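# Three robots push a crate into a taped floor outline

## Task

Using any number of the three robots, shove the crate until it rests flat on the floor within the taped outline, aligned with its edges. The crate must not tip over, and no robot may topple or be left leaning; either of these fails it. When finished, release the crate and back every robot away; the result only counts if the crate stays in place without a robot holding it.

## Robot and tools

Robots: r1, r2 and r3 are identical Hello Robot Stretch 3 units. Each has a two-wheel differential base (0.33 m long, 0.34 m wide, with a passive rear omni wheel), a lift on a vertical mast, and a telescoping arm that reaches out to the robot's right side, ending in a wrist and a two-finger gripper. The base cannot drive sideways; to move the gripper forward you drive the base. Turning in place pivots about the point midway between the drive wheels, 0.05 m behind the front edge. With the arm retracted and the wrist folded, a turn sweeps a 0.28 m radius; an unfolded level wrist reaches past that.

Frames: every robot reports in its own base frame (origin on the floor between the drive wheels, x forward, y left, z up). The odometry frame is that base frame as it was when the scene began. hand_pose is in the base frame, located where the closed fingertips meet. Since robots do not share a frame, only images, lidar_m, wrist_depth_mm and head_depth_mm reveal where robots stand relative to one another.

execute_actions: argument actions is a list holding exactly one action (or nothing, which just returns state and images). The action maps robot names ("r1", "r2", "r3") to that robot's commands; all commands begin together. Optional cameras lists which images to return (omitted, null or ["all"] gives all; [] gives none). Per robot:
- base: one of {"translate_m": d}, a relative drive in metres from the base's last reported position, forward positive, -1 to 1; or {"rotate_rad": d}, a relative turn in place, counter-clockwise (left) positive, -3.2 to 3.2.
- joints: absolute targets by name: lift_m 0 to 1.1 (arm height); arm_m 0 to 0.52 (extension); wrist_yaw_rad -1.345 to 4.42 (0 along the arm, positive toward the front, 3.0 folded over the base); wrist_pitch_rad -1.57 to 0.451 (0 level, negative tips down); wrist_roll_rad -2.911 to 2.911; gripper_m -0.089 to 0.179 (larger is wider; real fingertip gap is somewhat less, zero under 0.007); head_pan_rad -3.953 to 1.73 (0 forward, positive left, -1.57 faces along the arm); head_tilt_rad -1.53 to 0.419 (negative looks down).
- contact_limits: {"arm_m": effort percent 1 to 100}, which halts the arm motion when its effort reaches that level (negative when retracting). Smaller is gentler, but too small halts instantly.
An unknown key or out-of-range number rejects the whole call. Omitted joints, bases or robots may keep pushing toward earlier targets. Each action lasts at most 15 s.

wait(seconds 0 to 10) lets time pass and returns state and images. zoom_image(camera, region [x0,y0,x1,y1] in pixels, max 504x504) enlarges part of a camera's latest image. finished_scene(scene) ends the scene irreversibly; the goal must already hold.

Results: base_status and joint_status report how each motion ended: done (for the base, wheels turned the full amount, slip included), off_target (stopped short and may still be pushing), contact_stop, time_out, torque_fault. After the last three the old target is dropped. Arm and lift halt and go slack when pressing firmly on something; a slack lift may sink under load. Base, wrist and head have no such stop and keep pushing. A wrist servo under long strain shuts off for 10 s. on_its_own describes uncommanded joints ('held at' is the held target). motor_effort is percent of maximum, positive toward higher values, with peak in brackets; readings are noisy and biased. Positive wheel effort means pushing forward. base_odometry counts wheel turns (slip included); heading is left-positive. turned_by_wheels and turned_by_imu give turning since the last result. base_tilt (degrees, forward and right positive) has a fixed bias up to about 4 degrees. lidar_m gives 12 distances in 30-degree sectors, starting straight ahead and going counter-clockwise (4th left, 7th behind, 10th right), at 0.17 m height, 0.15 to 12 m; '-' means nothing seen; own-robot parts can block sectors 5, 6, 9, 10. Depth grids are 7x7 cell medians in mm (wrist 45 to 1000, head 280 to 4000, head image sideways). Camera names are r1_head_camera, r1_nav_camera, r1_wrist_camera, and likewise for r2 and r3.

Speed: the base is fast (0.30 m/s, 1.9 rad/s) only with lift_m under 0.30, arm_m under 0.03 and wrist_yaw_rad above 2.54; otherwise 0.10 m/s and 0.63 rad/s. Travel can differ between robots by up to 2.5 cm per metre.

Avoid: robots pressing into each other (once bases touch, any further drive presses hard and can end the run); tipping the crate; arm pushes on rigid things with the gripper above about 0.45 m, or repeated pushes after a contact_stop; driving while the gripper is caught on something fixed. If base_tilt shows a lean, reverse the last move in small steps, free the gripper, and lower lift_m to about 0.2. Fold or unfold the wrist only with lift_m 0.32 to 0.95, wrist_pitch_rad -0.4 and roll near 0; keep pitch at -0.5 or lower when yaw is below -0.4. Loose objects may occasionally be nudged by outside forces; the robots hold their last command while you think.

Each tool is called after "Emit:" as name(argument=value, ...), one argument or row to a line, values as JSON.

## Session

Emit:
execute_actions(
  actions=[],
)

Scene clock: 0.00 s.
r1.base_odometry: x=+0.000 y=+0.000 heading=+0.000 (m, m, rad; r1's odometry frame)
r1.turned_by_wheels: +0.000 (rad since the last result)
r1.turned_by_imu: +0.000 (rad since the last result)
r1.base_tilt: forward=+1.3 right=+0.9 (deg)
r1.lidar_m: 1.80 2.68 2.53 2.58 1.50 1.50 2.79 2.39 2.25 2.29 1.82 1.72
r1.head_depth_mm: 1788 2715 - - - 3211 1647 / 1815 2765 - - - 3177 1728 / 1834 2791 - - - 3131 2006 / 1845 2831 - - - 3072 2071 / 1866 2889 - - - 3010 2059 / 1880 2921 3732 3772 3851 3017 2045 / 1896 2947 3260 3282 3314 2960 2014
r1.base_status: not commanded
r1.joint_positions: lift_m=+0.440 arm_m=+0.001 wrist_yaw_rad=+2.802 wrist_pitch_rad=-0.362 wrist_roll_rad=+0.004 gripper_m=+0.037 head_pan_rad=-0.006 head_tilt_rad=+0.013
r1.joint_status: not commanded
r1.motor_effort: left_wheel=+0 right_wheel=-1 lift_m=+22 arm_m=+1 wrist_yaw_rad=+0 wrist_pitch_rad=+6 wrist_roll_rad=+0 gripper_m=-1 head_pan_rad=+0 head_tilt_rad=+3 (%)
r1.hand_pose: x=+0.0558 y=+0.0720 z=+0.4657 quat_wxyz=(+0.243, +0.708, +0.007, +0.663) (m; r1's base frame)
r1.wrist_depth_mm: - - - - - - - / - - - - - - - / - - - - - - - / - - - - - - 988 / - 846 853 831 827 805 815 / 698 718 687 680 669 681 679 / 610 - 590 592 597 584 589
r2.base_odometry: x=+0.000 y=+0.000 heading=+0.000 (m, m, rad; r2's odometry frame)
r2.turned_by_wheels: +0.000 (rad since the last result)
r2.turned_by_imu: +0.000 (rad since the last result)
r2.base_tilt: forward=-0.7 right=-1.2 (deg)
r2.lidar_m: 1.81 3.70 1.38 1.01 0.99 1.01 1.40 3.88 2.37 1.03 1.59 3.89
r2.head_depth_mm: 1883 2877 - - - 2891 1955 / 1890 2669 - - - 2651 1867 / 1894 2723 - - - 2531 1750 / 1875 2707 - - - 2841 1950 / 1895 2982 - - - 2818 1946 / 1918 2981 - - - 2798 1933 / 1905 3017 3791 3885 3853 2771 1923
r2.base_status: not commanded
r2.joint_positions: lift_m=+0.366 arm_m=+0.003 wrist_yaw_rad=+2.995 wrist_pitch_rad=-0.359 wrist_roll_rad=-0.015 gripper_m=+0.037 head_pan_rad=-0.017 head_tilt_rad=-0.005
r2.joint_status: not commanded
r2.motor_effort: left_wheel=+0 right_wheel=-1 lift_m=+43 arm_m=+0 wrist_yaw_rad=+1 wrist_pitch_rad=+9 wrist_roll_rad=-1 gripper_m=+0 head_pan_rad=+1 head_tilt_rad=+2 (%)
r2.hand_pose: x=+0.0126 y=+0.0810 z=+0.3917 quat_wxyz=(+0.177, +0.698, +0.076, +0.690) (m; r2's base frame)
r2.wrist_depth_mm: 687 - 998 - - - - / 764 - - - - - - / 778 - - - - - - / 849 - - - - - - / 806 808 856 802 805 796 796 / 684 675 - 661 693 659 649 / 584 577 551 576 544 565 563
r3.base_odometry: x=+0.000 y=+0.000 heading=+0.000 (m, m, rad; r3's odometry frame)
r3.turned_by_wheels: +0.000 (rad since the last result)
r3.turned_by_imu: +0.000 (rad since the last result)
r3.base_tilt: forward=-0.6 right=-0.8 (deg)
r3.lidar_m: 2.17 2.41 2.59 2.58 2.86 2.60 2.56 2.87 1.34 1.34 2.38 2.18
r3.head_depth_mm: 1837 2047 2071 2070 2070 2098 2060 / 1860 2079 2093 2115 2116 2122 2041 / 1869 2128 2138 2136 2155 2155 2031 / 1882 2142 2158 2181 2172 2202 2017 / 1895 2198 2205 2214 2217 2227 2008 / 1922 2223 2249 2251 2265 2269 1989 / 1910 2269 2271 2298 2282 2304 1986
r3.base_status: not commanded
r3.joint_positions: lift_m=+0.527 arm_m=+0.000 wrist_yaw_rad=+2.882 wrist_pitch_rad=-0.422 wrist_roll_rad=+0.011 gripper_m=+0.037 head_pan_rad=-0.001 head_tilt_rad=-0.003
r3.joint_status: not commanded
r3.motor_effort: left_wheel=+0 right_wheel=+0 lift_m=+18 arm_m=-1 wrist_yaw_rad=-1 wrist_pitch_rad=+7 wrist_roll_rad=+1 gripper_m=+0 head_pan_rad=+0 head_tilt_rad=+2 (%)
r3.hand_pose: x=+0.0362 y=+0.0710 z=+0.5387 quat_wxyz=(+0.237, +0.708, +0.056, +0.663) (m; r3's base frame)
r3.wrist_depth_mm: - - - - - - - / - - - - - - - / - - - - - - - / - - - - - - - / 963 - 949 956 937 936 923 / 790 - 807 814 804 798 786 / 667 662 669 693 667 676 686
pictures: r1_head_camera (sideways: a quarter turn clockwise sets it upright), r1_nav_camera (sideways: a quarter turn counterclockwise sets it upright), r1_wrist_camera, r2_head_camera (sideways: a quarter turn clockwise sets it upright), r2_nav_camera (sideways: a quarter turn counterclockwise sets it upright), r2_wrist_camera, r3_head_camera (sideways: a quarter turn clockwise sets it upright), r3_nav_camera (sideways: a quarter turn counterclockwise sets it upright), r3_wrist_camera
camera_calibration (this result's frames):
r1_head_camera: T_world_to_cam=[[-0.00384626, -0.0376931, -0.999282, 1.3201], [-0.0190245, 0.999111, -0.0376134, 0.0516666], [0.999812, 0.0188662, -0.00455994, -0.0404264], [0, 0, 0, 1]] pos_world=[0.0464792, -0.00109912, 1.32092]
r1_nav_camera: T_world_to_cam=[[-0.0239751, 0.0351752, 0.999094, -1.26417], [-0.0533528, -0.998002, 0.0338565, 0.0110996], [0.998288, -0.0524927, 0.0258039, -0.082304], [0, 0, 0, 1]] pos_world=[0.0524468, 0.0512244, 1.26477]
r1_wrist_camera: T_world_to_cam=[[0.919512, -0.390807, -0.0420395, -0.00669718], [-0.24634, -0.489628, -0.836409, 0.46622], [0.306291, 0.779445, -0.546491, 0.347029], [0, 0, 0, 1]] pos_world=[0.0147149, -0.0448325, 0.579318]
r2_head_camera: T_world_to_cam=[[-0.0402341, -0.00748431, -0.999162, 1.31728], [0.0684479, 0.997602, -0.0102289, 0.0103494], [0.996843, -0.0688021, -0.0396254, 0.00118207], [0, 0, 0, 1]] pos_world=[0.0511129, -0.000384329, 1.31633]
r2_nav_camera: T_world_to_cam=[[0.00671971, 0.0440207, 0.999008, -1.26037], [0.00150609, -0.99903, 0.0440115, 0.00112141], [0.999976, 0.00120885, -0.00677949, -0.0402082], [0, 0, 0, 1]] pos_world=[0.0486749, 0.0566515, 1.2588]
r2_wrist_camera: T_world_to_cam=[[0.982014, -0.188559, 0.00972509, -0.0106712], [-0.0892457, -0.508947, -0.856159, 0.415312], [0.166386, 0.839892, -0.516621, 0.295152], [0, 0, 0, 1]] pos_world=[-0.0015651, -0.0385355, 0.508159]
r3_head_camera: T_world_to_cam=[[-0.00617505, -0.0414697, -0.999121, 1.31457], [0.0484259, 0.997955, -0.0417206, 0.0500678], [0.998808, -0.0486409, -0.00415421, -0.0412941], [0, 0, 0, 1]] pos_world=[0.0469378, 0.00254075, 1.31533]
r3_nav_camera: T_world_to_cam=[[-0.0095192, -0.00731572, 0.999928, -1.2552], [0.0620526, -0.99805, -0.00671125, 0.052848], [0.998027, 0.0619842, 0.0099546, -0.0628038], [0, 0, 0, 1]] pos_world=[0.0474521, 0.0474551, 1.25609]
r3_wrist_camera: T_world_to_cam=[[0.950433, -0.310285, -0.0199917, -0.00217313], [-0.190197, -0.52932, -0.826829, 0.525323], [0.24597, 0.789648, -0.562098, 0.402382], [0, 0, 0, 1]] pos_world=[0.00300616, -0.0403508, 0.660487]
Images, in order (width x height): r1_head_camera 896x504, r1_nav_camera 672x504, r1_wrist_camera 644x364, r2_head_camera 896x504, r2_nav_camera 672x504, r2_wrist_camera 644x364, r3_head_camera 896x504, r3_nav_camera 672x504, r3_wrist_camera 644x364.

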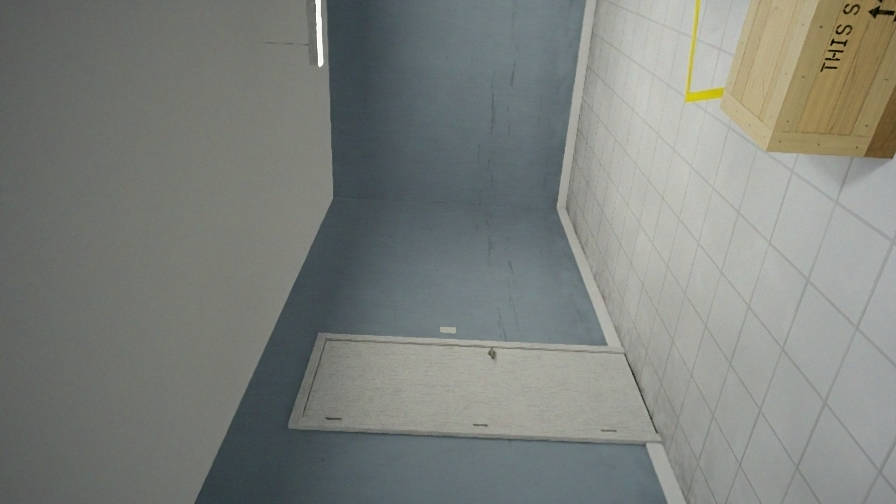

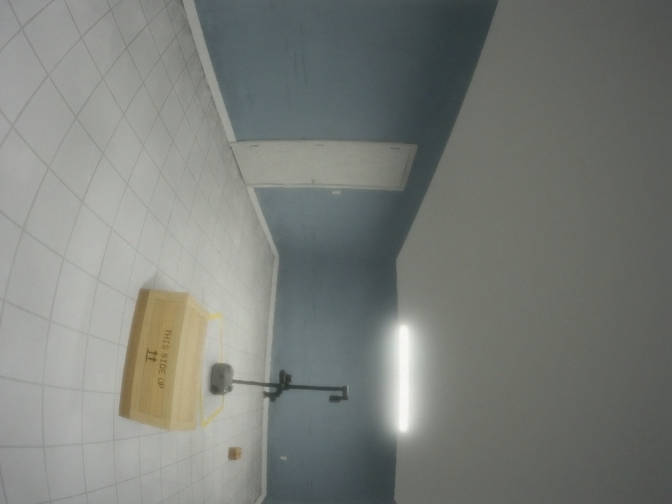

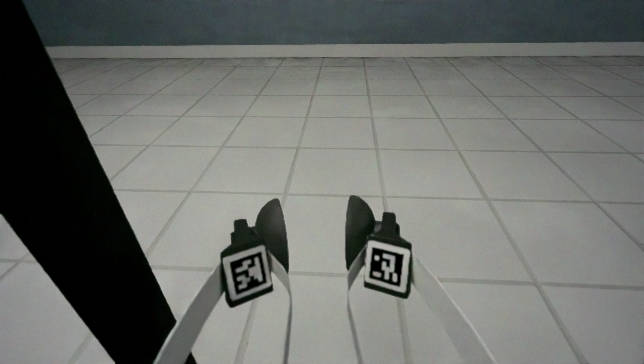

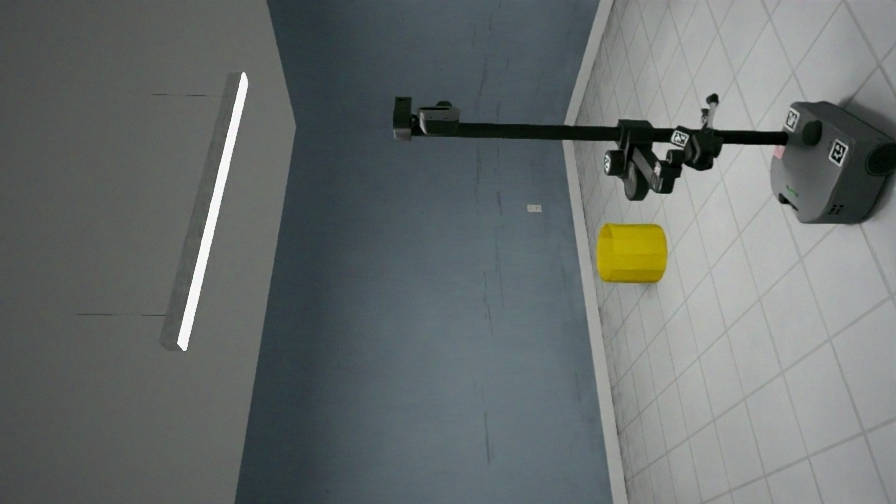

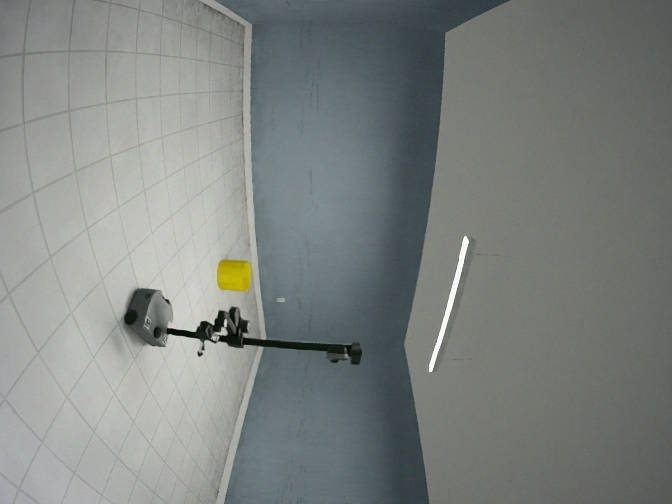

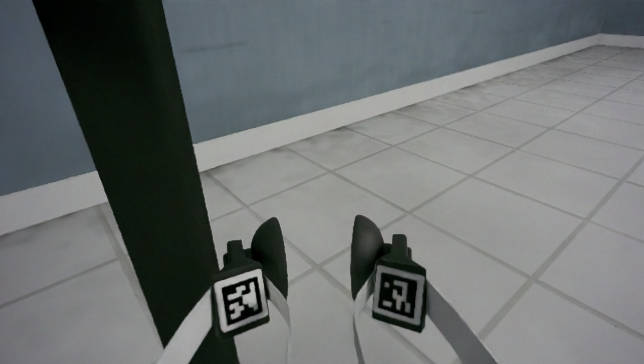

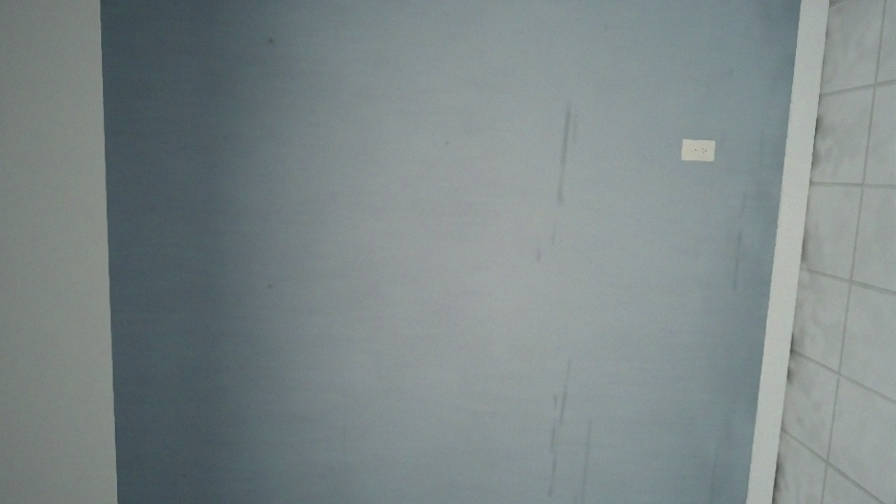

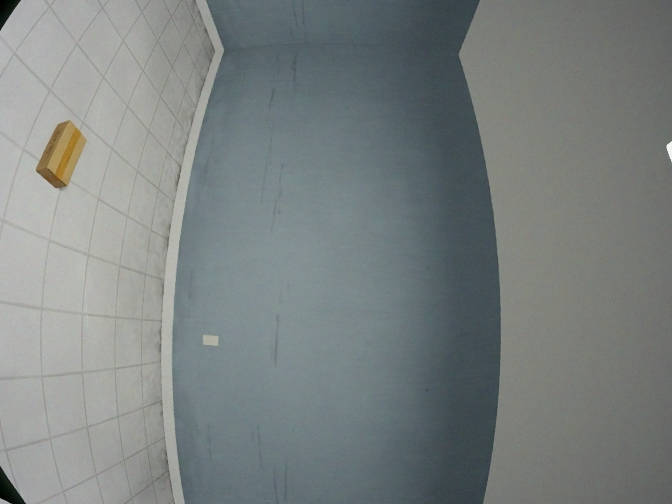

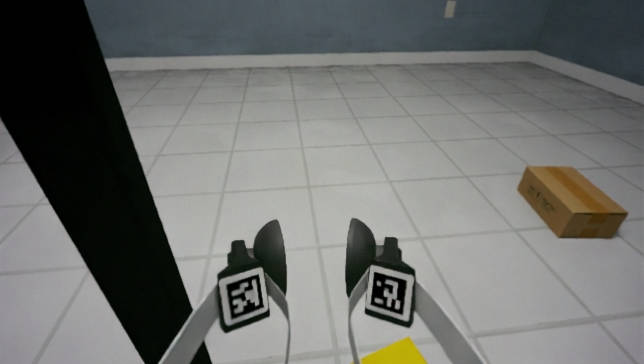

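Emit:
execute_actions(
  actions=[
    {"r1":{"joints":{"head_pan_rad":-0.4,"head_tilt_rad":-0.9,"wrist_yaw_rad":3.0,"wrist_pitch_rad":-0.4}},"r2":{"joints":{"head_pan_rad":-1.0,"head_tilt_rad":-0.7,"wrist_yaw_rad":3.0,"wrist_pitch_rad":-0.4}},"r3":{"joints":{"head_pan_rad":-3.14,"head_tilt_rad":-0.9,"wrist_yaw_rad":3.0,"wrist_pitch_rad":-0.4}}},
  ],
  cameras=["r1_nav_camera","r2_nav_camera","r3_nav_camera"],
)

Scene clock: 13.43 s.
r1.base_odometry: x=+0.000 y=+0.000 heading=+0.000 (m, m, rad; r1's odometry frame)
r1.turned_by_wheels: +0.000 (rad since the last result)
r1.turned_by_imu: -0.001 (rad since the last result)
r1.base_tilt: forward=+1.1 right=+0.8 (deg)
r1.lidar_m: 1.80 2.68 2.53 2.58 1.50 1.50 2.80 2.38 2.24 2.29 1.82 1.72
r1.head_depth_mm: 3176 2395 1947 1629 1409 1231 1096 / 3187 1806 1939 1623 1408 1233 1125 / 2925 1839 1925 1626 1397 1230 1094 / 3126 1862 1939 1622 1400 1228 1095 / 3118 1882 1918 1617 1395 1229 1090 / 3095 2365 1924 1616 1400 1219 1092 / 3099 2366 1920 1609 1389 1221 1092
r1.base_status: not commanded
r1.joint_positions: lift_m=+0.440 arm_m=+0.001 wrist_yaw_rad=+2.997 wrist_pitch_rad=-0.412 wrist_roll_rad=+0.004 gripper_m=+0.037 head_pan_rad=-0.393 head_tilt_rad=-0.888
r1.joint_status: all done
r1.motor_effort: left_wheel=+1(0) right_wheel=-1(1) lift_m=+23(22) arm_m=+1(1) wrist_yaw_rad=+4(7) wrist_pitch_rad=+5(7) wrist_roll_rad=+0(0) gripper_m=+0(0) head_pan_rad=-4(29) head_tilt_rad=-7(52) (%)
r1.hand_pose: x=+0.0112 y=+0.0768 z=+0.4541 quat_wxyz=(+0.195, +0.702, +0.094, +0.679) (m; r1's base frame)
r1.wrist_depth_mm: - - - - - - - / - - - - - - - / - - - - - - - / 983 946 941 963 931 916 913 / 799 783 - 791 780 768 758 / 681 670 - 671 640 654 647 / 577 580 575 592 574 562 565
r2.base_odometry: x=+0.000 y=+0.000 heading=+0.000 (m, m, rad; r2's odometry frame)
r2.turned_by_wheels: +0.000 (rad since the last result)
r2.turned_by_imu: -0.001 (rad since the last result)
r2.base_tilt: forward=-0.6 right=-1.1 (deg)
r2.lidar_m: 1.82 3.67 1.38 1.01 0.99 1.01 1.40 3.89 2.37 1.02 1.59 3.92
r2.head_depth_mm: 3154 3439 1814 1378 1430 1337 1140 / 3154 3402 2512 1778 1491 1318 1133 / 3154 3453 2523 1946 1563 1311 1130 / 3155 3431 2502 1921 1557 1309 1125 / 3170 3431 2484 1915 1546 1307 1127 / 3288 3445 2452 1889 1541 1308 1122 / 3278 3497 2417 1884 1536 1292 1122
r2.base_status: not commanded
r2.joint_positions: lift_m=+0.366 arm_m=+0.003 wrist_yaw_rad=+2.998 wrist_pitch_rad=-0.412 wrist_roll_rad=-0.015 gripper_m=+0.037 head_pan_rad=-0.993 head_tilt_rad=-0.691
r2.joint_status: all done
r2.motor_effort: left_wheel=+0(0) right_wheel=-1(1) lift_m=+43(43) arm_m=+0(0) wrist_yaw_rad=+2(0) wrist_pitch_rad=+7(9) wrist_roll_rad=+0(0) gripper_m=+0(0) head_pan_rad=-2(27) head_tilt_rad=-6(54) (%)
r2.hand_pose: x=+0.0110 y=+0.0749 z=+0.3796 quat_wxyz=(+0.194, +0.695, +0.096, +0.686) (m; r2's base frame)
r2.wrist_depth_mm: 728 - - - - - - / 767 - - - - - - / 824 - - - - - - / 866 - 937 919 945 919 909 / 757 745 791 727 752 743 746 / 643 641 - 628 641 622 622 / 556 543 - 552 523 533 542
r3.base_odometry: x=+0.000 y=+0.000 heading=+0.000 (m, m, rad; r3's odometry frame)
r3.turned_by_wheels: +0.000 (rad since the last result)
r3.turned_by_imu: -0.001 (rad since the last result)
r3.base_tilt: forward=-0.6 right=-0.8 (deg)
r3.lidar_m: 2.16 2.41 2.60 2.57 2.87 2.60 2.55 2.86 1.34 1.34 2.37 2.18
r3.head_depth_mm: 2223 2432 2008 1668 1433 1257 - / 2266 2477 1998 1662 1422 - - / 2302 2435 1960 1637 1424 - - / 2352 2404 1941 1630 1417 - - / 2394 2386 1930 1615 1395 1234 - / 2488 2372 1905 1605 1391 1216 - / 2546 2331 1880 1590 1370 1213 -
r3.base_status: not commanded
r3.joint_positions: lift_m=+0.527 arm_m=+0.000 wrist_yaw_rad=+2.998 wrist_pitch_rad=-0.422 wrist_roll_rad=+0.011 gripper_m=+0.037 head_pan_rad=-3.133 head_tilt_rad=-0.889
r3.joint_status: all done
r3.motor_effort: left_wheel=+0(0) right_wheel=+1(1) lift_m=+18(18) arm_m=-1(1) wrist_yaw_rad=+1(4) wrist_pitch_rad=+11(11) wrist_roll_rad=+1(1) gripper_m=+0(0) head_pan_rad=-2(27) head_tilt_rad=-3(27) (%)
r3.hand_pose: x=+0.0108 y=+0.0762 z=+0.5387 quat_wxyz=(+0.198, +0.704, +0.097, +0.675) (m; r3's base frame)
r3.wrist_depth_mm: - - - - - - - / - - - - - - - / - - - - - - - / - - - - - - - / 932 922 990 968 959 961 881 / 787 784 - 795 816 799 810 / 681 680 684 659 655 678 694
pictures: r1_nav_camera (sideways: a quarter turn counterclockwise sets it upright), r2_nav_camera (sideways: a quarter turn counterclockwise sets it upright), r3_nav_camera (sideways: a quarter turn counterclockwise sets it upright)
camera_calibration (this result's frames):
r1_nav_camera: T_world_to_cam=[[0.72303, -0.261643, 0.639351, -0.799348], [-0.384725, -0.921201, 0.0580928, -0.0183742], [0.573771, -0.287977, -0.766717, 0.951595], [0, 0, 0, 1]] pos_world=[0.0248863, 0.047967, 1.24174]
r2_nav_camera: T_world_to_cam=[[0.38514, -0.50962, 0.769386, -0.962919], [-0.813485, -0.581159, 0.0222726, 0.0344253], [0.435785, -0.634462, -0.638396, 0.785228], [0, 0, 0, 1]] pos_world=[0.0566731, 0.0274818, 1.24138]
r3_nav_camera: T_world_to_cam=[[-0.76843, 0.000549898, 0.639933, -0.780883], [-0.0436352, 0.997627, -0.0532544, 0.11405], [-0.638444, -0.0688459, -0.766583, 0.957678], [0, 0, 0, 1]] pos_world=[0.0163464, -0.0474175, 1.23993]
Images, in order (width x height): r1_nav_camera 672x504, r2_nav_camera 672x504, r3_nav_camera 672x504.

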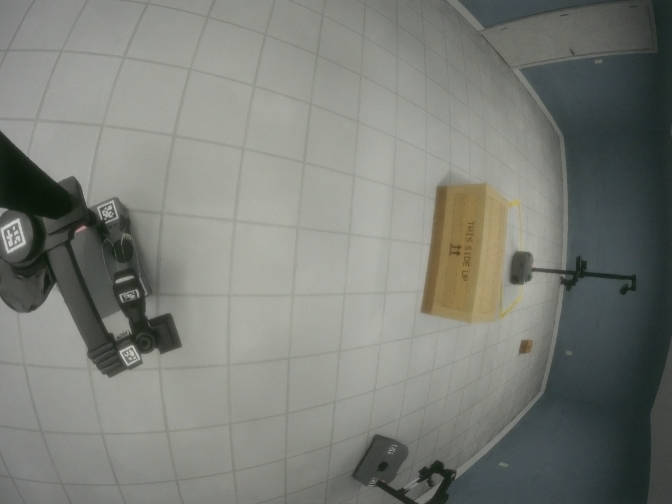

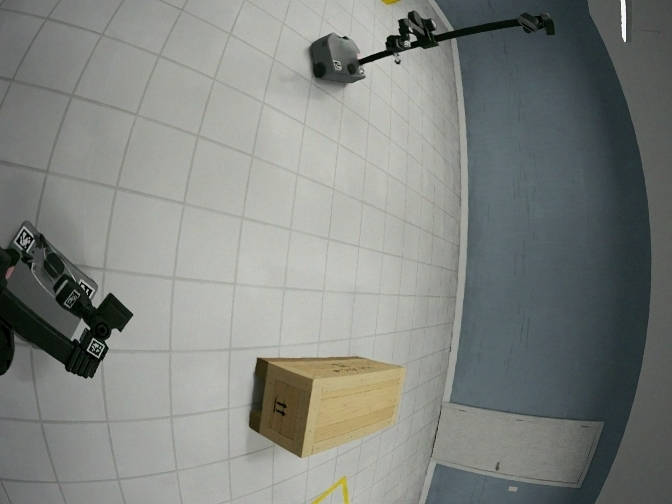

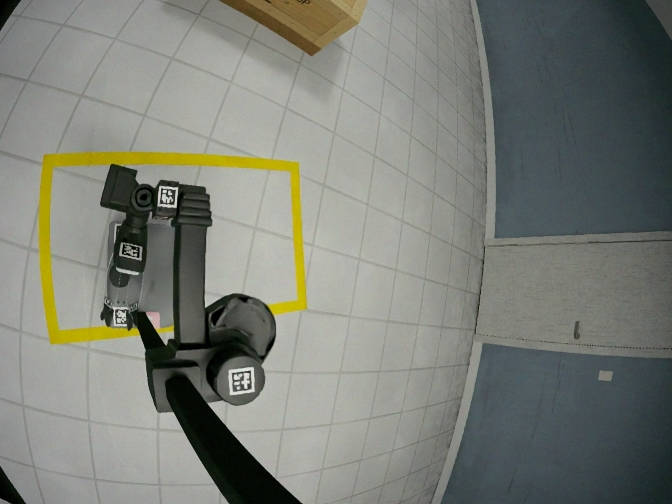

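Emit:
zoom_image(
  camera="r1_nav_camera",
  region=[400,160,600,360],
)

Emit:
zoom_image(
  camera="r2_nav_camera",
  region=[200,320,460,504],
)

Emit:
zoom_image(
  camera="r3_nav_camera",
  region=[140,0,440,180],
)

Region (400, 160, 600, 360) of r1_nav_camera's 672x504 image, scaled by 2.520, with more detail than that image has.

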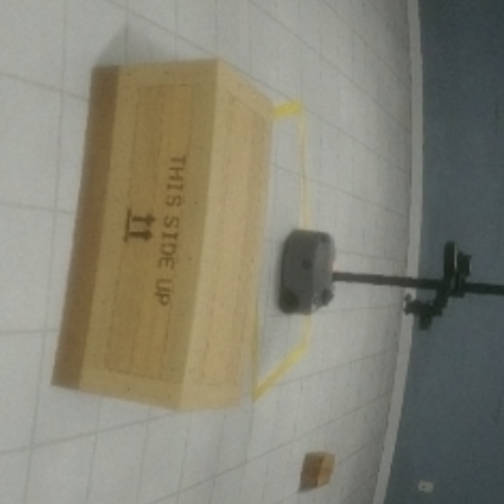

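Region (200, 320, 460, 504) of r2_nav_camera's 672x504 image, scaled by 1.938, with more detail than that image has; it fills the top 357 rows of this view, and the rest is white.

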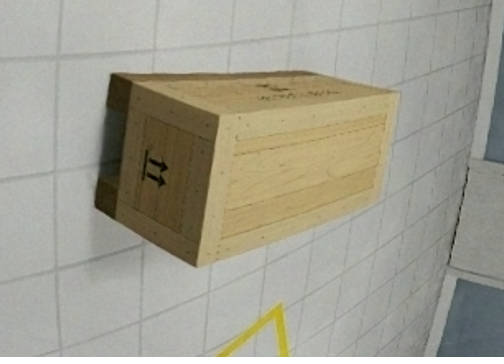

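Region (140, 0, 440, 180) of r3_nav_camera's 672x504 image, scaled by 1.680, with more detail than that image has; it fills the top 302 rows of this view, and the rest is white.

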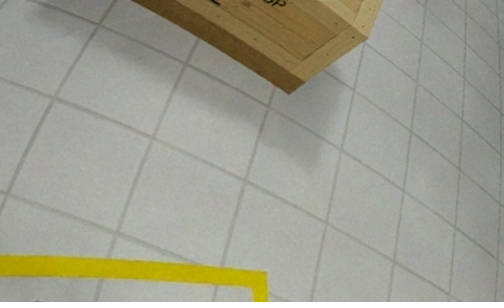

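Emit:
execute_actions(
  actions=[
    {"r1":{"joints":{"lift_m":0.27,"head_pan_rad":-3.14}},"r2":{"joints":{"lift_m":0.27,"head_pan_rad":-3.14,"head_tilt_rad":-0.9}},"r3":{"joints":{"lift_m":0.27}}},
  ],
  cameras=[],
)

Emit:
execute_actions(
  actions=[
    {"r1":{"base":{"rotate_rad":3.0}},"r2":{"base":{"rotate_rad":-0.95}},"r3":{"base":{"translate_m":1.0}}},
  ],
  cameras=[],
)

Emit:
execute_actions(
  actions=[
    {"r1":{"base":{"translate_m":-0.7}},"r2":{"base":{"translate_m":0.9}}},
  ],
  cameras=["r1_nav_camera","r2_nav_camera","r3_nav_camera"],
)

Scene clock: 136.60 s.
r1.base_odometry: x=+0.000 y=+0.000 heading=+0.000 (m, m, rad; r1's odometry frame)
r1.turned_by_wheels: +0.000 (rad since the last result)
r1.turned_by_imu: -0.001 (rad since the last result)
r1.base_tilt: forward=+1.2 right=+0.9 (deg)
r1.lidar_m: 1.79 2.69 2.53 2.57 1.50 1.50 2.79 2.38 2.24 2.30 1.82 1.72
r1.head_depth_mm: 2407 2397 1948 1628 1405 1236 1134 / 2531 2399 1940 1631 1403 1231 - / 2684 2404 1938 1629 1405 1273 - / 2802 2388 1930 1621 1396 1252 - / 2884 2385 1935 1620 1397 1225 - / 2902 2371 1916 1621 1391 1228 1128 / 2628 2369 1916 1617 1395 1226 1094
r1.base_status: not commanded
r1.joint_positions: lift_m=+0.270 arm_m=+0.001 wrist_yaw_rad=+2.997 wrist_pitch_rad=-0.414 wrist_roll_rad=+0.004 gripper_m=+0.037 head_pan_rad=-3.133 head_tilt_rad=-0.889
r1.joint_status: all done
r1.motor_effort: left_wheel=+0(0) right_wheel=-1(1) lift_m=+20(21) arm_m=+1(1) wrist_yaw_rad=+4(4) wrist_pitch_rad=+5(5) wrist_roll_rad=+0(0) gripper_m=-2(1) head_pan_rad=-4(42) head_tilt_rad=-7(8) (%)
r1.hand_pose: x=+0.0112 y=+0.0767 z=+0.2838 quat_wxyz=(+0.195, +0.702, +0.095, +0.679) (m; r1's base frame)
r1.wrist_depth_mm: - - - - - - - / - - - - - - - / 893 - 849 872 843 833 824 / 679 672 674 670 652 654 650 / 553 550 - 546 544 543 533 / 473 490 - - 448 455 455 / - - - - 399 398 395
r2.base_odometry: x=+0.000 y=+0.000 heading=+0.000 (m, m, rad; r2's odometry frame)
r2.turned_by_wheels: +0.000 (rad since the last result)
r2.turned_by_imu: -0.002 (rad since the last result)
r2.base_tilt: forward=-0.7 right=-1.2 (deg)
r2.lidar_m: 1.82 3.70 1.38 1.01 0.98 1.02 1.40 3.87 2.37 1.02 1.59 3.90
r2.head_depth_mm: 1118 1231 1362 1506 1398 1226 1127 / 1275 1422 1590 1598 1385 1218 1123 / 1479 1680 1826 1596 1377 1256 - / 1761 2044 1892 1581 1385 1248 - / 2165 2258 1864 1579 1369 1219 - / 2703 2262 1859 1569 1359 1203 - / 2871 2264 1838 1571 1361 1201 1073
r2.base_status: not commanded
r2.joint_positions: lift_m=+0.270 arm_m=+0.003 wrist_yaw_rad=+2.998 wrist_pitch_rad=-0.414 wrist_roll_rad=-0.015 gripper_m=+0.037 head_pan_rad=-3.133 head_tilt_rad=-0.889
r2.joint_status: all done
r2.motor_effort: left_wheel=+0(0) right_wheel=-1(0) lift_m=+28(39) arm_m=+0(0) wrist_yaw_rad=+3(3) wrist_pitch_rad=+8(8) wrist_roll_rad=+0(0) gripper_m=-1(0) head_pan_rad=-2(26) head_tilt_rad=-8(33) (%)
r2.hand_pose: x=+0.0109 y=+0.0747 z=+0.2841 quat_wxyz=(+0.194, +0.695, +0.097, +0.685) (m; r2's base frame)
r2.wrist_depth_mm: 727 - - - - - - / 777 - - - - - - / 808 - 984 983 960 937 909 / 737 - 751 751 730 738 730 / 608 609 620 610 600 596 596 / 507 519 - 522 512 504 504 / 453 - - - 423 440 430
r3.base_odometry: x=+0.000 y=+0.000 heading=+0.000 (m, m, rad; r3's odometry frame)
r3.turned_by_wheels: +0.000 (rad since the last result)
r3.turned_by_imu: -0.001 (rad since the last result)
r3.base_tilt: forward=-0.7 right=-0.8 (deg)
r3.lidar_m: 2.17 2.41 2.59 2.58 2.87 2.59 2.56 2.86 1.33 1.34 2.37 2.18
r3.head_depth_mm: 2226 2445 2015 1678 1435 1256 - / 2276 2461 1982 1667 1428 1247 1145 / 2286 2462 1965 1642 1415 1272 - / 2359 2418 1956 1630 1408 1276 - / 2390 2385 1929 1615 1393 1232 - / 2454 2341 1904 1605 1378 1214 - / 2557 2327 1887 1585 1375 1207 1080
r3.base_status: not commanded
r3.joint_positions: lift_m=+0.270 arm_m=+0.000 wrist_yaw_rad=+2.998 wrist_pitch_rad=-0.421 wrist_roll_rad=+0.011 gripper_m=+0.037 head_pan_rad=-3.133 head_tilt_rad=-0.889
r3.joint_status: all done
r3.motor_effort: left_wheel=+0(1) right_wheel=+1(1) lift_m=+12(16) arm_m=-1(1) wrist_yaw_rad=+1(3) wrist_pitch_rad=+10(11) wrist_roll_rad=+1(1) gripper_m=+0(0) head_pan_rad=-1(2) head_tilt_rad=-3(4) (%)
r3.hand_pose: x=+0.0108 y=+0.0764 z=+0.2824 quat_wxyz=(+0.198, +0.704, +0.097, +0.675) (m; r3's base frame)
r3.wrist_depth_mm: - - - - - - - / - - - - - - - / 963 - 933 907 940 975 914 / 707 691 714 715 697 726 730 / 574 562 598 595 575 587 596 / 477 486 - - 505 489 490 / - - - - 405 416 418
pictures: none
No camera images: the call's "cameras" was empty. Leave "cameras" out to get every camera's image.

Scene clock: 141.77 s.
r1.base_odometry: x=+0.000 y=+0.000 heading=+3.000 (m, m, rad; r1's odometry frame)
r1.turned_by_wheels: +3.000 (rad since the last result)
r1.turned_by_imu: +3.017 (rad since the last result)
r1.base_tilt: forward=+1.2 right=+0.8 (deg)
r1.lidar_m: 2.74 2.57 2.24 2.24 2.65 1.72 1.74 2.89 2.53 2.53 2.97 1.50
r1.head_depth_mm: 3142 1764 1892 1633 1408 1237 1131 / 3140 1829 1941 1625 1406 1234 - / 3135 1887 1934 1623 1397 1271 - / 3107 2388 1933 1620 1398 1247 - / 3100 2372 1923 1616 1399 1227 - / 3122 2362 1940 1614 1392 1224 1124 / 3120 2356 1914 1619 1391 1224 1088
r1.base_status: done
r1.joint_positions: lift_m=+0.270 arm_m=+0.001 wrist_yaw_rad=+2.997 wrist_pitch_rad=-0.414 wrist_roll_rad=+0.004 gripper_m=+0.037 head_pan_rad=-3.134 head_tilt_rad=-0.889
r1.joint_status: not commanded
r1.motor_effort: left_wheel=-2(11) right_wheel=+2(10) lift_m=+20(21) arm_m=+0(1) wrist_yaw_rad=+3(4) wrist_pitch_rad=+5(5) wrist_roll_rad=+0(0) gripper_m=+0(0) head_pan_rad=-3(3) head_tilt_rad=-7(7) (%)
r1.hand_pose: x=+0.0111 y=+0.0766 z=+0.2838 quat_wxyz=(+0.195, +0.702, +0.095, +0.679) (m; r1's base frame)
r1.wrist_depth_mm: - - - - - - - / - - - - - - - / 870 - 855 857 852 825 832 / 683 677 670 667 649 656 650 / 554 557 - 548 538 541 530 / 472 484 - - 452 463 456 / - - - - 402 400 396
r2.base_odometry: x=+0.000 y=+0.000 heading=-0.950 (m, m, rad; r2's odometry frame)
r2.turned_by_wheels: -0.950 (rad since the last result)
r2.turned_by_imu: -0.944 (rad since the last result)
r2.base_tilt: forward=-0.6 right=-1.0 (deg)
r2.lidar_m: 3.76 1.67 3.26 2.72 1.25 0.99 0.98 1.05 1.56 2.24 4.85 1.02
r2.head_depth_mm: 827 967 1158 1448 1392 1230 1084 / 836 978 1186 1503 1388 1214 - / 846 995 1208 1502 1385 1254 - / 856 1010 1230 1505 1373 1242 - / 870 1025 1255 1510 1361 1222 - / 880 1043 1272 1533 1356 1203 - / 891 1062 1303 1520 1354 1199 1071
r2.base_status: done
r2.joint_positions: lift_m=+0.270 arm_m=+0.003 wrist_yaw_rad=+2.998 wrist_pitch_rad=-0.414 wrist_roll_rad=-0.015 gripper_m=+0.037 head_pan_rad=-3.133 head_tilt_rad=-0.889
r2.joint_status: not commanded
r2.motor_effort: left_wheel=+2(8) right_wheel=-3(7) lift_m=+28(28) arm_m=+0(0) wrist_yaw_rad=+2(1) wrist_pitch_rad=+8(8) wrist_roll_rad=+0(0) gripper_m=+0(0) head_pan_rad=-2(2) head_tilt_rad=-8(8) (%)
r2.hand_pose: x=+0.0109 y=+0.0747 z=+0.2841 quat_wxyz=(+0.194, +0.695, +0.097, +0.685) (m; r2's base frame)
r2.wrist_depth_mm: - - - - - - - / - - - - - - - / 971 - 986 960 955 954 957 / 751 - 756 742 731 737 742 / 618 607 614 601 598 597 597 / 512 516 - 526 528 501 505 / 460 - - - 424 436 436
r3.base_odometry: x=+1.000 y=+0.000 heading=+0.000 (m, m, rad; r3's odometry frame)
r3.turned_by_wheels: +0.000 (rad since the last result)
r3.turned_by_imu: +0.002 (rad since the last result)
r3.base_tilt: forward=-0.7 right=-0.9 (deg)
r3.lidar_m: 1.19 1.33 2.11 2.40 2.66 3.58 3.51 1.85 1.71 2.24 1.45 1.20
r3.head_depth_mm: 3047 2499 2014 1674 1430 1256 - / 3006 2474 1988 1661 1423 1245 1146 / 3072 2431 1963 1640 1414 1267 - / 3069 2420 1947 1629 1399 1276 - / 3136 2370 1932 1616 1387 1233 - / 3128 2339 1905 1603 1388 1213 - / 3040 2340 1891 1581 1378 1210 1085
r3.base_status: done
r3.joint_positions: lift_m=+0.270 arm_m=+0.000 wrist_yaw_rad=+2.999 wrist_pitch_rad=-0.421 wrist_roll_rad=+0.011 gripper_m=+0.037 head_pan_rad=-3.133 head_tilt_rad=-0.890
r3.joint_status: not commanded
r3.motor_effort: left_wheel=+0(5) right_wheel=+1(5) lift_m=+12(12) arm_m=-1(1) wrist_yaw_rad=+0(2) wrist_pitch_rad=+10(10) wrist_roll_rad=+1(1) gripper_m=-1(1) head_pan_rad=-3(2) head_tilt_rad=-3(4) (%)
r3.hand_pose: x=+0.0107 y=+0.0764 z=+0.2825 quat_wxyz=(+0.197, +0.704, +0.097, +0.675) (m; r3's base frame)
r3.wrist_depth_mm: - - - - - - - / - - - - - - - / 923 - 928 931 942 969 960 / 719 703 548 645 738 721 710 / 569 576 525 555 577 584 588 / 472 499 - - 502 479 487 / - - - - 405 418 417
pictures: none
No camera images: the call's "cameras" was empty. Leave "cameras" out to get every camera's image.

Scene clock: 146.53 s.
r1.base_odometry: x=+0.693 y=-0.099 heading=+3.000 (m, m, rad; r1's odometry frame)
r1.turned_by_wheels: +0.000 (rad since the last result)
r1.turned_by_imu: -0.003 (rad since the last result)
r1.base_tilt: forward=+1.2 right=+0.9 (deg)
r1.lidar_m: 3.41 2.79 2.44 2.45 0.77 1.07 1.08 2.65 2.33 2.34 2.73 2.10
r1.head_depth_mm: 3183 2416 1363 1487 1403 1236 1130 / 3140 2404 1397 1553 1405 1235 - / 3114 2379 1440 1585 1408 1274 - / 3142 2395 1937 1620 1394 1251 - / 3123 2394 1927 1615 1394 1226 - / 3083 2377 1918 1621 1393 1230 1126 / 3057 2372 1931 1618 1394 1224 1092
r1.base_status: done
r1.joint_positions: lift_m=+0.270 arm_m=+0.001 wrist_yaw_rad=+2.998 wrist_pitch_rad=-0.414 wrist_roll_rad=+0.004 gripper_m=+0.037 head_pan_rad=-3.134 head_tilt_rad=-0.889
r1.joint_status: not commanded
r1.motor_effort: left_wheel=-2(12) right_wheel=+2(7) lift_m=+20(20) arm_m=+0(1) wrist_yaw_rad=+3(4) wrist_pitch_rad=+6(6) wrist_roll_rad=+0(0) gripper_m=-1(0) head_pan_rad=-3(3) head_tilt_rad=-6(6) (%)
r1.hand_pose: x=+0.0110 y=+0.0766 z=+0.2837 quat_wxyz=(+0.195, +0.702, +0.095, +0.679) (m; r1's base frame)
r1.wrist_depth_mm: - - - - - - - / 746 - - - - - - / 688 - 852 852 834 839 819 / 681 676 670 674 656 653 650 / 557 551 - 544 542 543 533 / 475 486 - - 449 457 460 / - - - - 399 403 401
r2.base_odometry: x=+0.524 y=-0.732 heading=-0.950 (m, m, rad; r2's odometry frame)
r2.turned_by_wheels: +0.000 (rad since the last result)
r2.turned_by_imu: +0.002 (rad since the last result)
r2.base_tilt: forward=-0.7 right=-1.1 (deg)
r2.lidar_m: 2.88 0.64 2.81 3.95 2.40 1.90 1.87 2.01 2.43 0.45 0.49 0.80
r2.head_depth_mm: 1605 1880 1932 1613 1394 1223 1087 / 1623 1885 1887 1611 1382 1225 - / 1636 1937 1885 1587 1379 1255 - / 1674 1972 1868 1573 1379 1257 - / 1701 2012 1868 1583 1362 1226 - / 1710 2019 1860 1563 1364 1196 - / 1738 2061 1843 1562 1347 1192 1068
r2.base_status: done
r2.joint_positions: lift_m=+0.270 arm_m=+0.003 wrist_yaw_rad=+2.999 wrist_pitch_rad=-0.414 wrist_roll_rad=-0.015 gripper_m=+0.037 head_pan_rad=-3.133 head_tilt_rad=-0.890
r2.joint_status: not commanded
r2.motor_effort: left_wheel=+2(8) right_wheel=-3(6) lift_m=+28(28) arm_m=-1(0) wrist_yaw_rad=+2(2) wrist_pitch_rad=+8(9) wrist_roll_rad=+0(0) gripper_m=+0(0) head_pan_rad=-2(2) head_tilt_rad=-7(8) (%)
r2.hand_pose: x=+0.0107 y=+0.0747 z=+0.2841 quat_wxyz=(+0.194, +0.695, +0.097, +0.686) (m; r2's base frame)
r2.wrist_depth_mm: - - - - - - 604 / - - - - - - 725 / 995 - 990 973 993 680 576 / 759 - 731 738 736 682 535 / 617 615 638 595 601 594 553 / 506 512 - 523 514 505 498 / 460 - - - 425 437 433
r3.base_odometry: x=+1.000 y=+0.000 heading=+0.000 (m, m, rad; r3's odometry frame)
r3.turned_by_wheels: +0.000 (rad since the last result)
r3.turned_by_imu: -0.001 (rad since the last result)
r3.base_tilt: forward=-0.6 right=-0.8 (deg)
r3.lidar_m: 1.19 1.32 2.12 2.40 2.67 3.58 3.52 1.85 1.71 2.78 1.45 1.20
r3.head_depth_mm: 3025 2507 2009 1673 1434 1259 - / 3046 2476 1988 1668 1422 1243 1147 / 3042 2423 1965 1644 1417 1261 - / 3104 2411 1941 1628 1406 1276 - / 3088 2371 1922 1609 1393 1232 - / 3053 2363 1896 1605 1379 1213 - / 3024 2325 1875 1594 1372 1205 1080
r3.base_status: not commanded
r3.joint_positions: lift_m=+0.270 arm_m=+0.000 wrist_yaw_rad=+2.999 wrist_pitch_rad=-0.421 wrist_roll_rad=+0.011 gripper_m=+0.037 head_pan_rad=-3.133 head_tilt_rad=-0.890
r3.joint_status: not commanded
r3.motor_effort: left_wheel=+0(1) right_wheel=+1(1) lift_m=+12(12) arm_m=-1(1) wrist_yaw_rad=+2(1) wrist_pitch_rad=+11(10) wrist_roll_rad=+1(1) gripper_m=+0(1) head_pan_rad=-1(2) head_tilt_rad=-3(3) (%)
r3.hand_pose: x=+0.0107 y=+0.0764 z=+0.2825 quat_wxyz=(+0.197, +0.704, +0.097, +0.675) (m; r3's base frame)
r3.wrist_depth_mm: - - - - - - - / - - - - - - - / 921 - 945 944 958 967 955 / 708 682 545 639 743 717 725 / 571 568 516 546 576 571 583 / 471 502 - - 505 481 494 / - - - - 408 420 414
pictures: r1_nav_camera (sideways: a quarter turn counterclockwise sets it upright), r2_nav_camera (sideways: a quarter turn counterclockwise sets it upright), r3_nav_camera (sideways: a quarter turn counterclockwise sets it upright)
camera_calibration (this result's frames):
r1_nav_camera: T_world_to_cam=[[-0.768633, -0.0412228, 0.638361, -0.788959], [-0.00529003, 0.998297, 0.0580964, -0.0206934], [-0.639669, 0.0412778, -0.767542, 0.960069], [0, 0, 0, 1]] pos_world=[0.00759663, -0.0514945, 1.24174]
r2_nav_camera: T_world_to_cam=[[-0.776215, -0.0504942, 0.628443, -0.772162], [-0.0540308, 0.998448, 0.0134879, 0.0412339], [-0.628149, -0.0234857, -0.777739, 0.972944], [0, 0, 0, 1]] pos_world=[0.0140178, -0.0573094, 1.2414]
r3_nav_camera: T_world_to_cam=[[-0.76897, 0.000768989, 0.639284, -0.780034], [-0.0432998, 0.99764, -0.0532838, 0.114086], [-0.637817, -0.0686545, -0.767122, 0.958375], [0, 0, 0, 1]] pos_world=[0.0163849, -0.04742, 1.23993]
Images, in order (width x height): r1_nav_camera 672x504, r2_nav_camera 672x504, r3_nav_camera 672x504.

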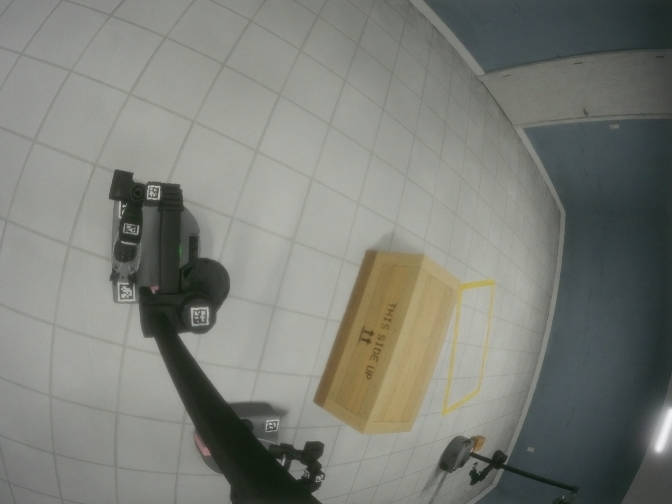

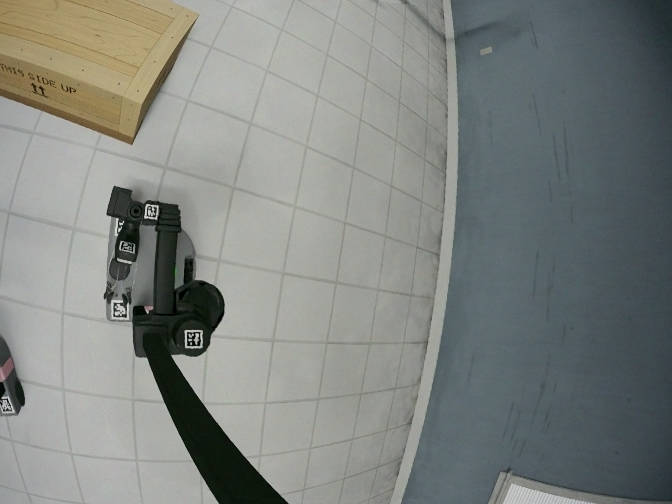

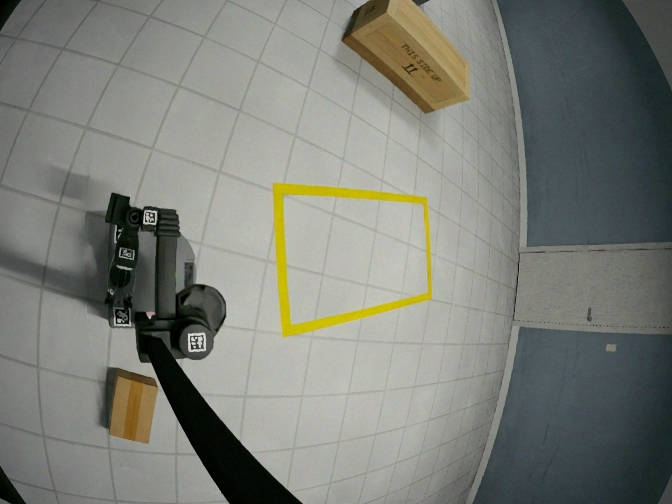

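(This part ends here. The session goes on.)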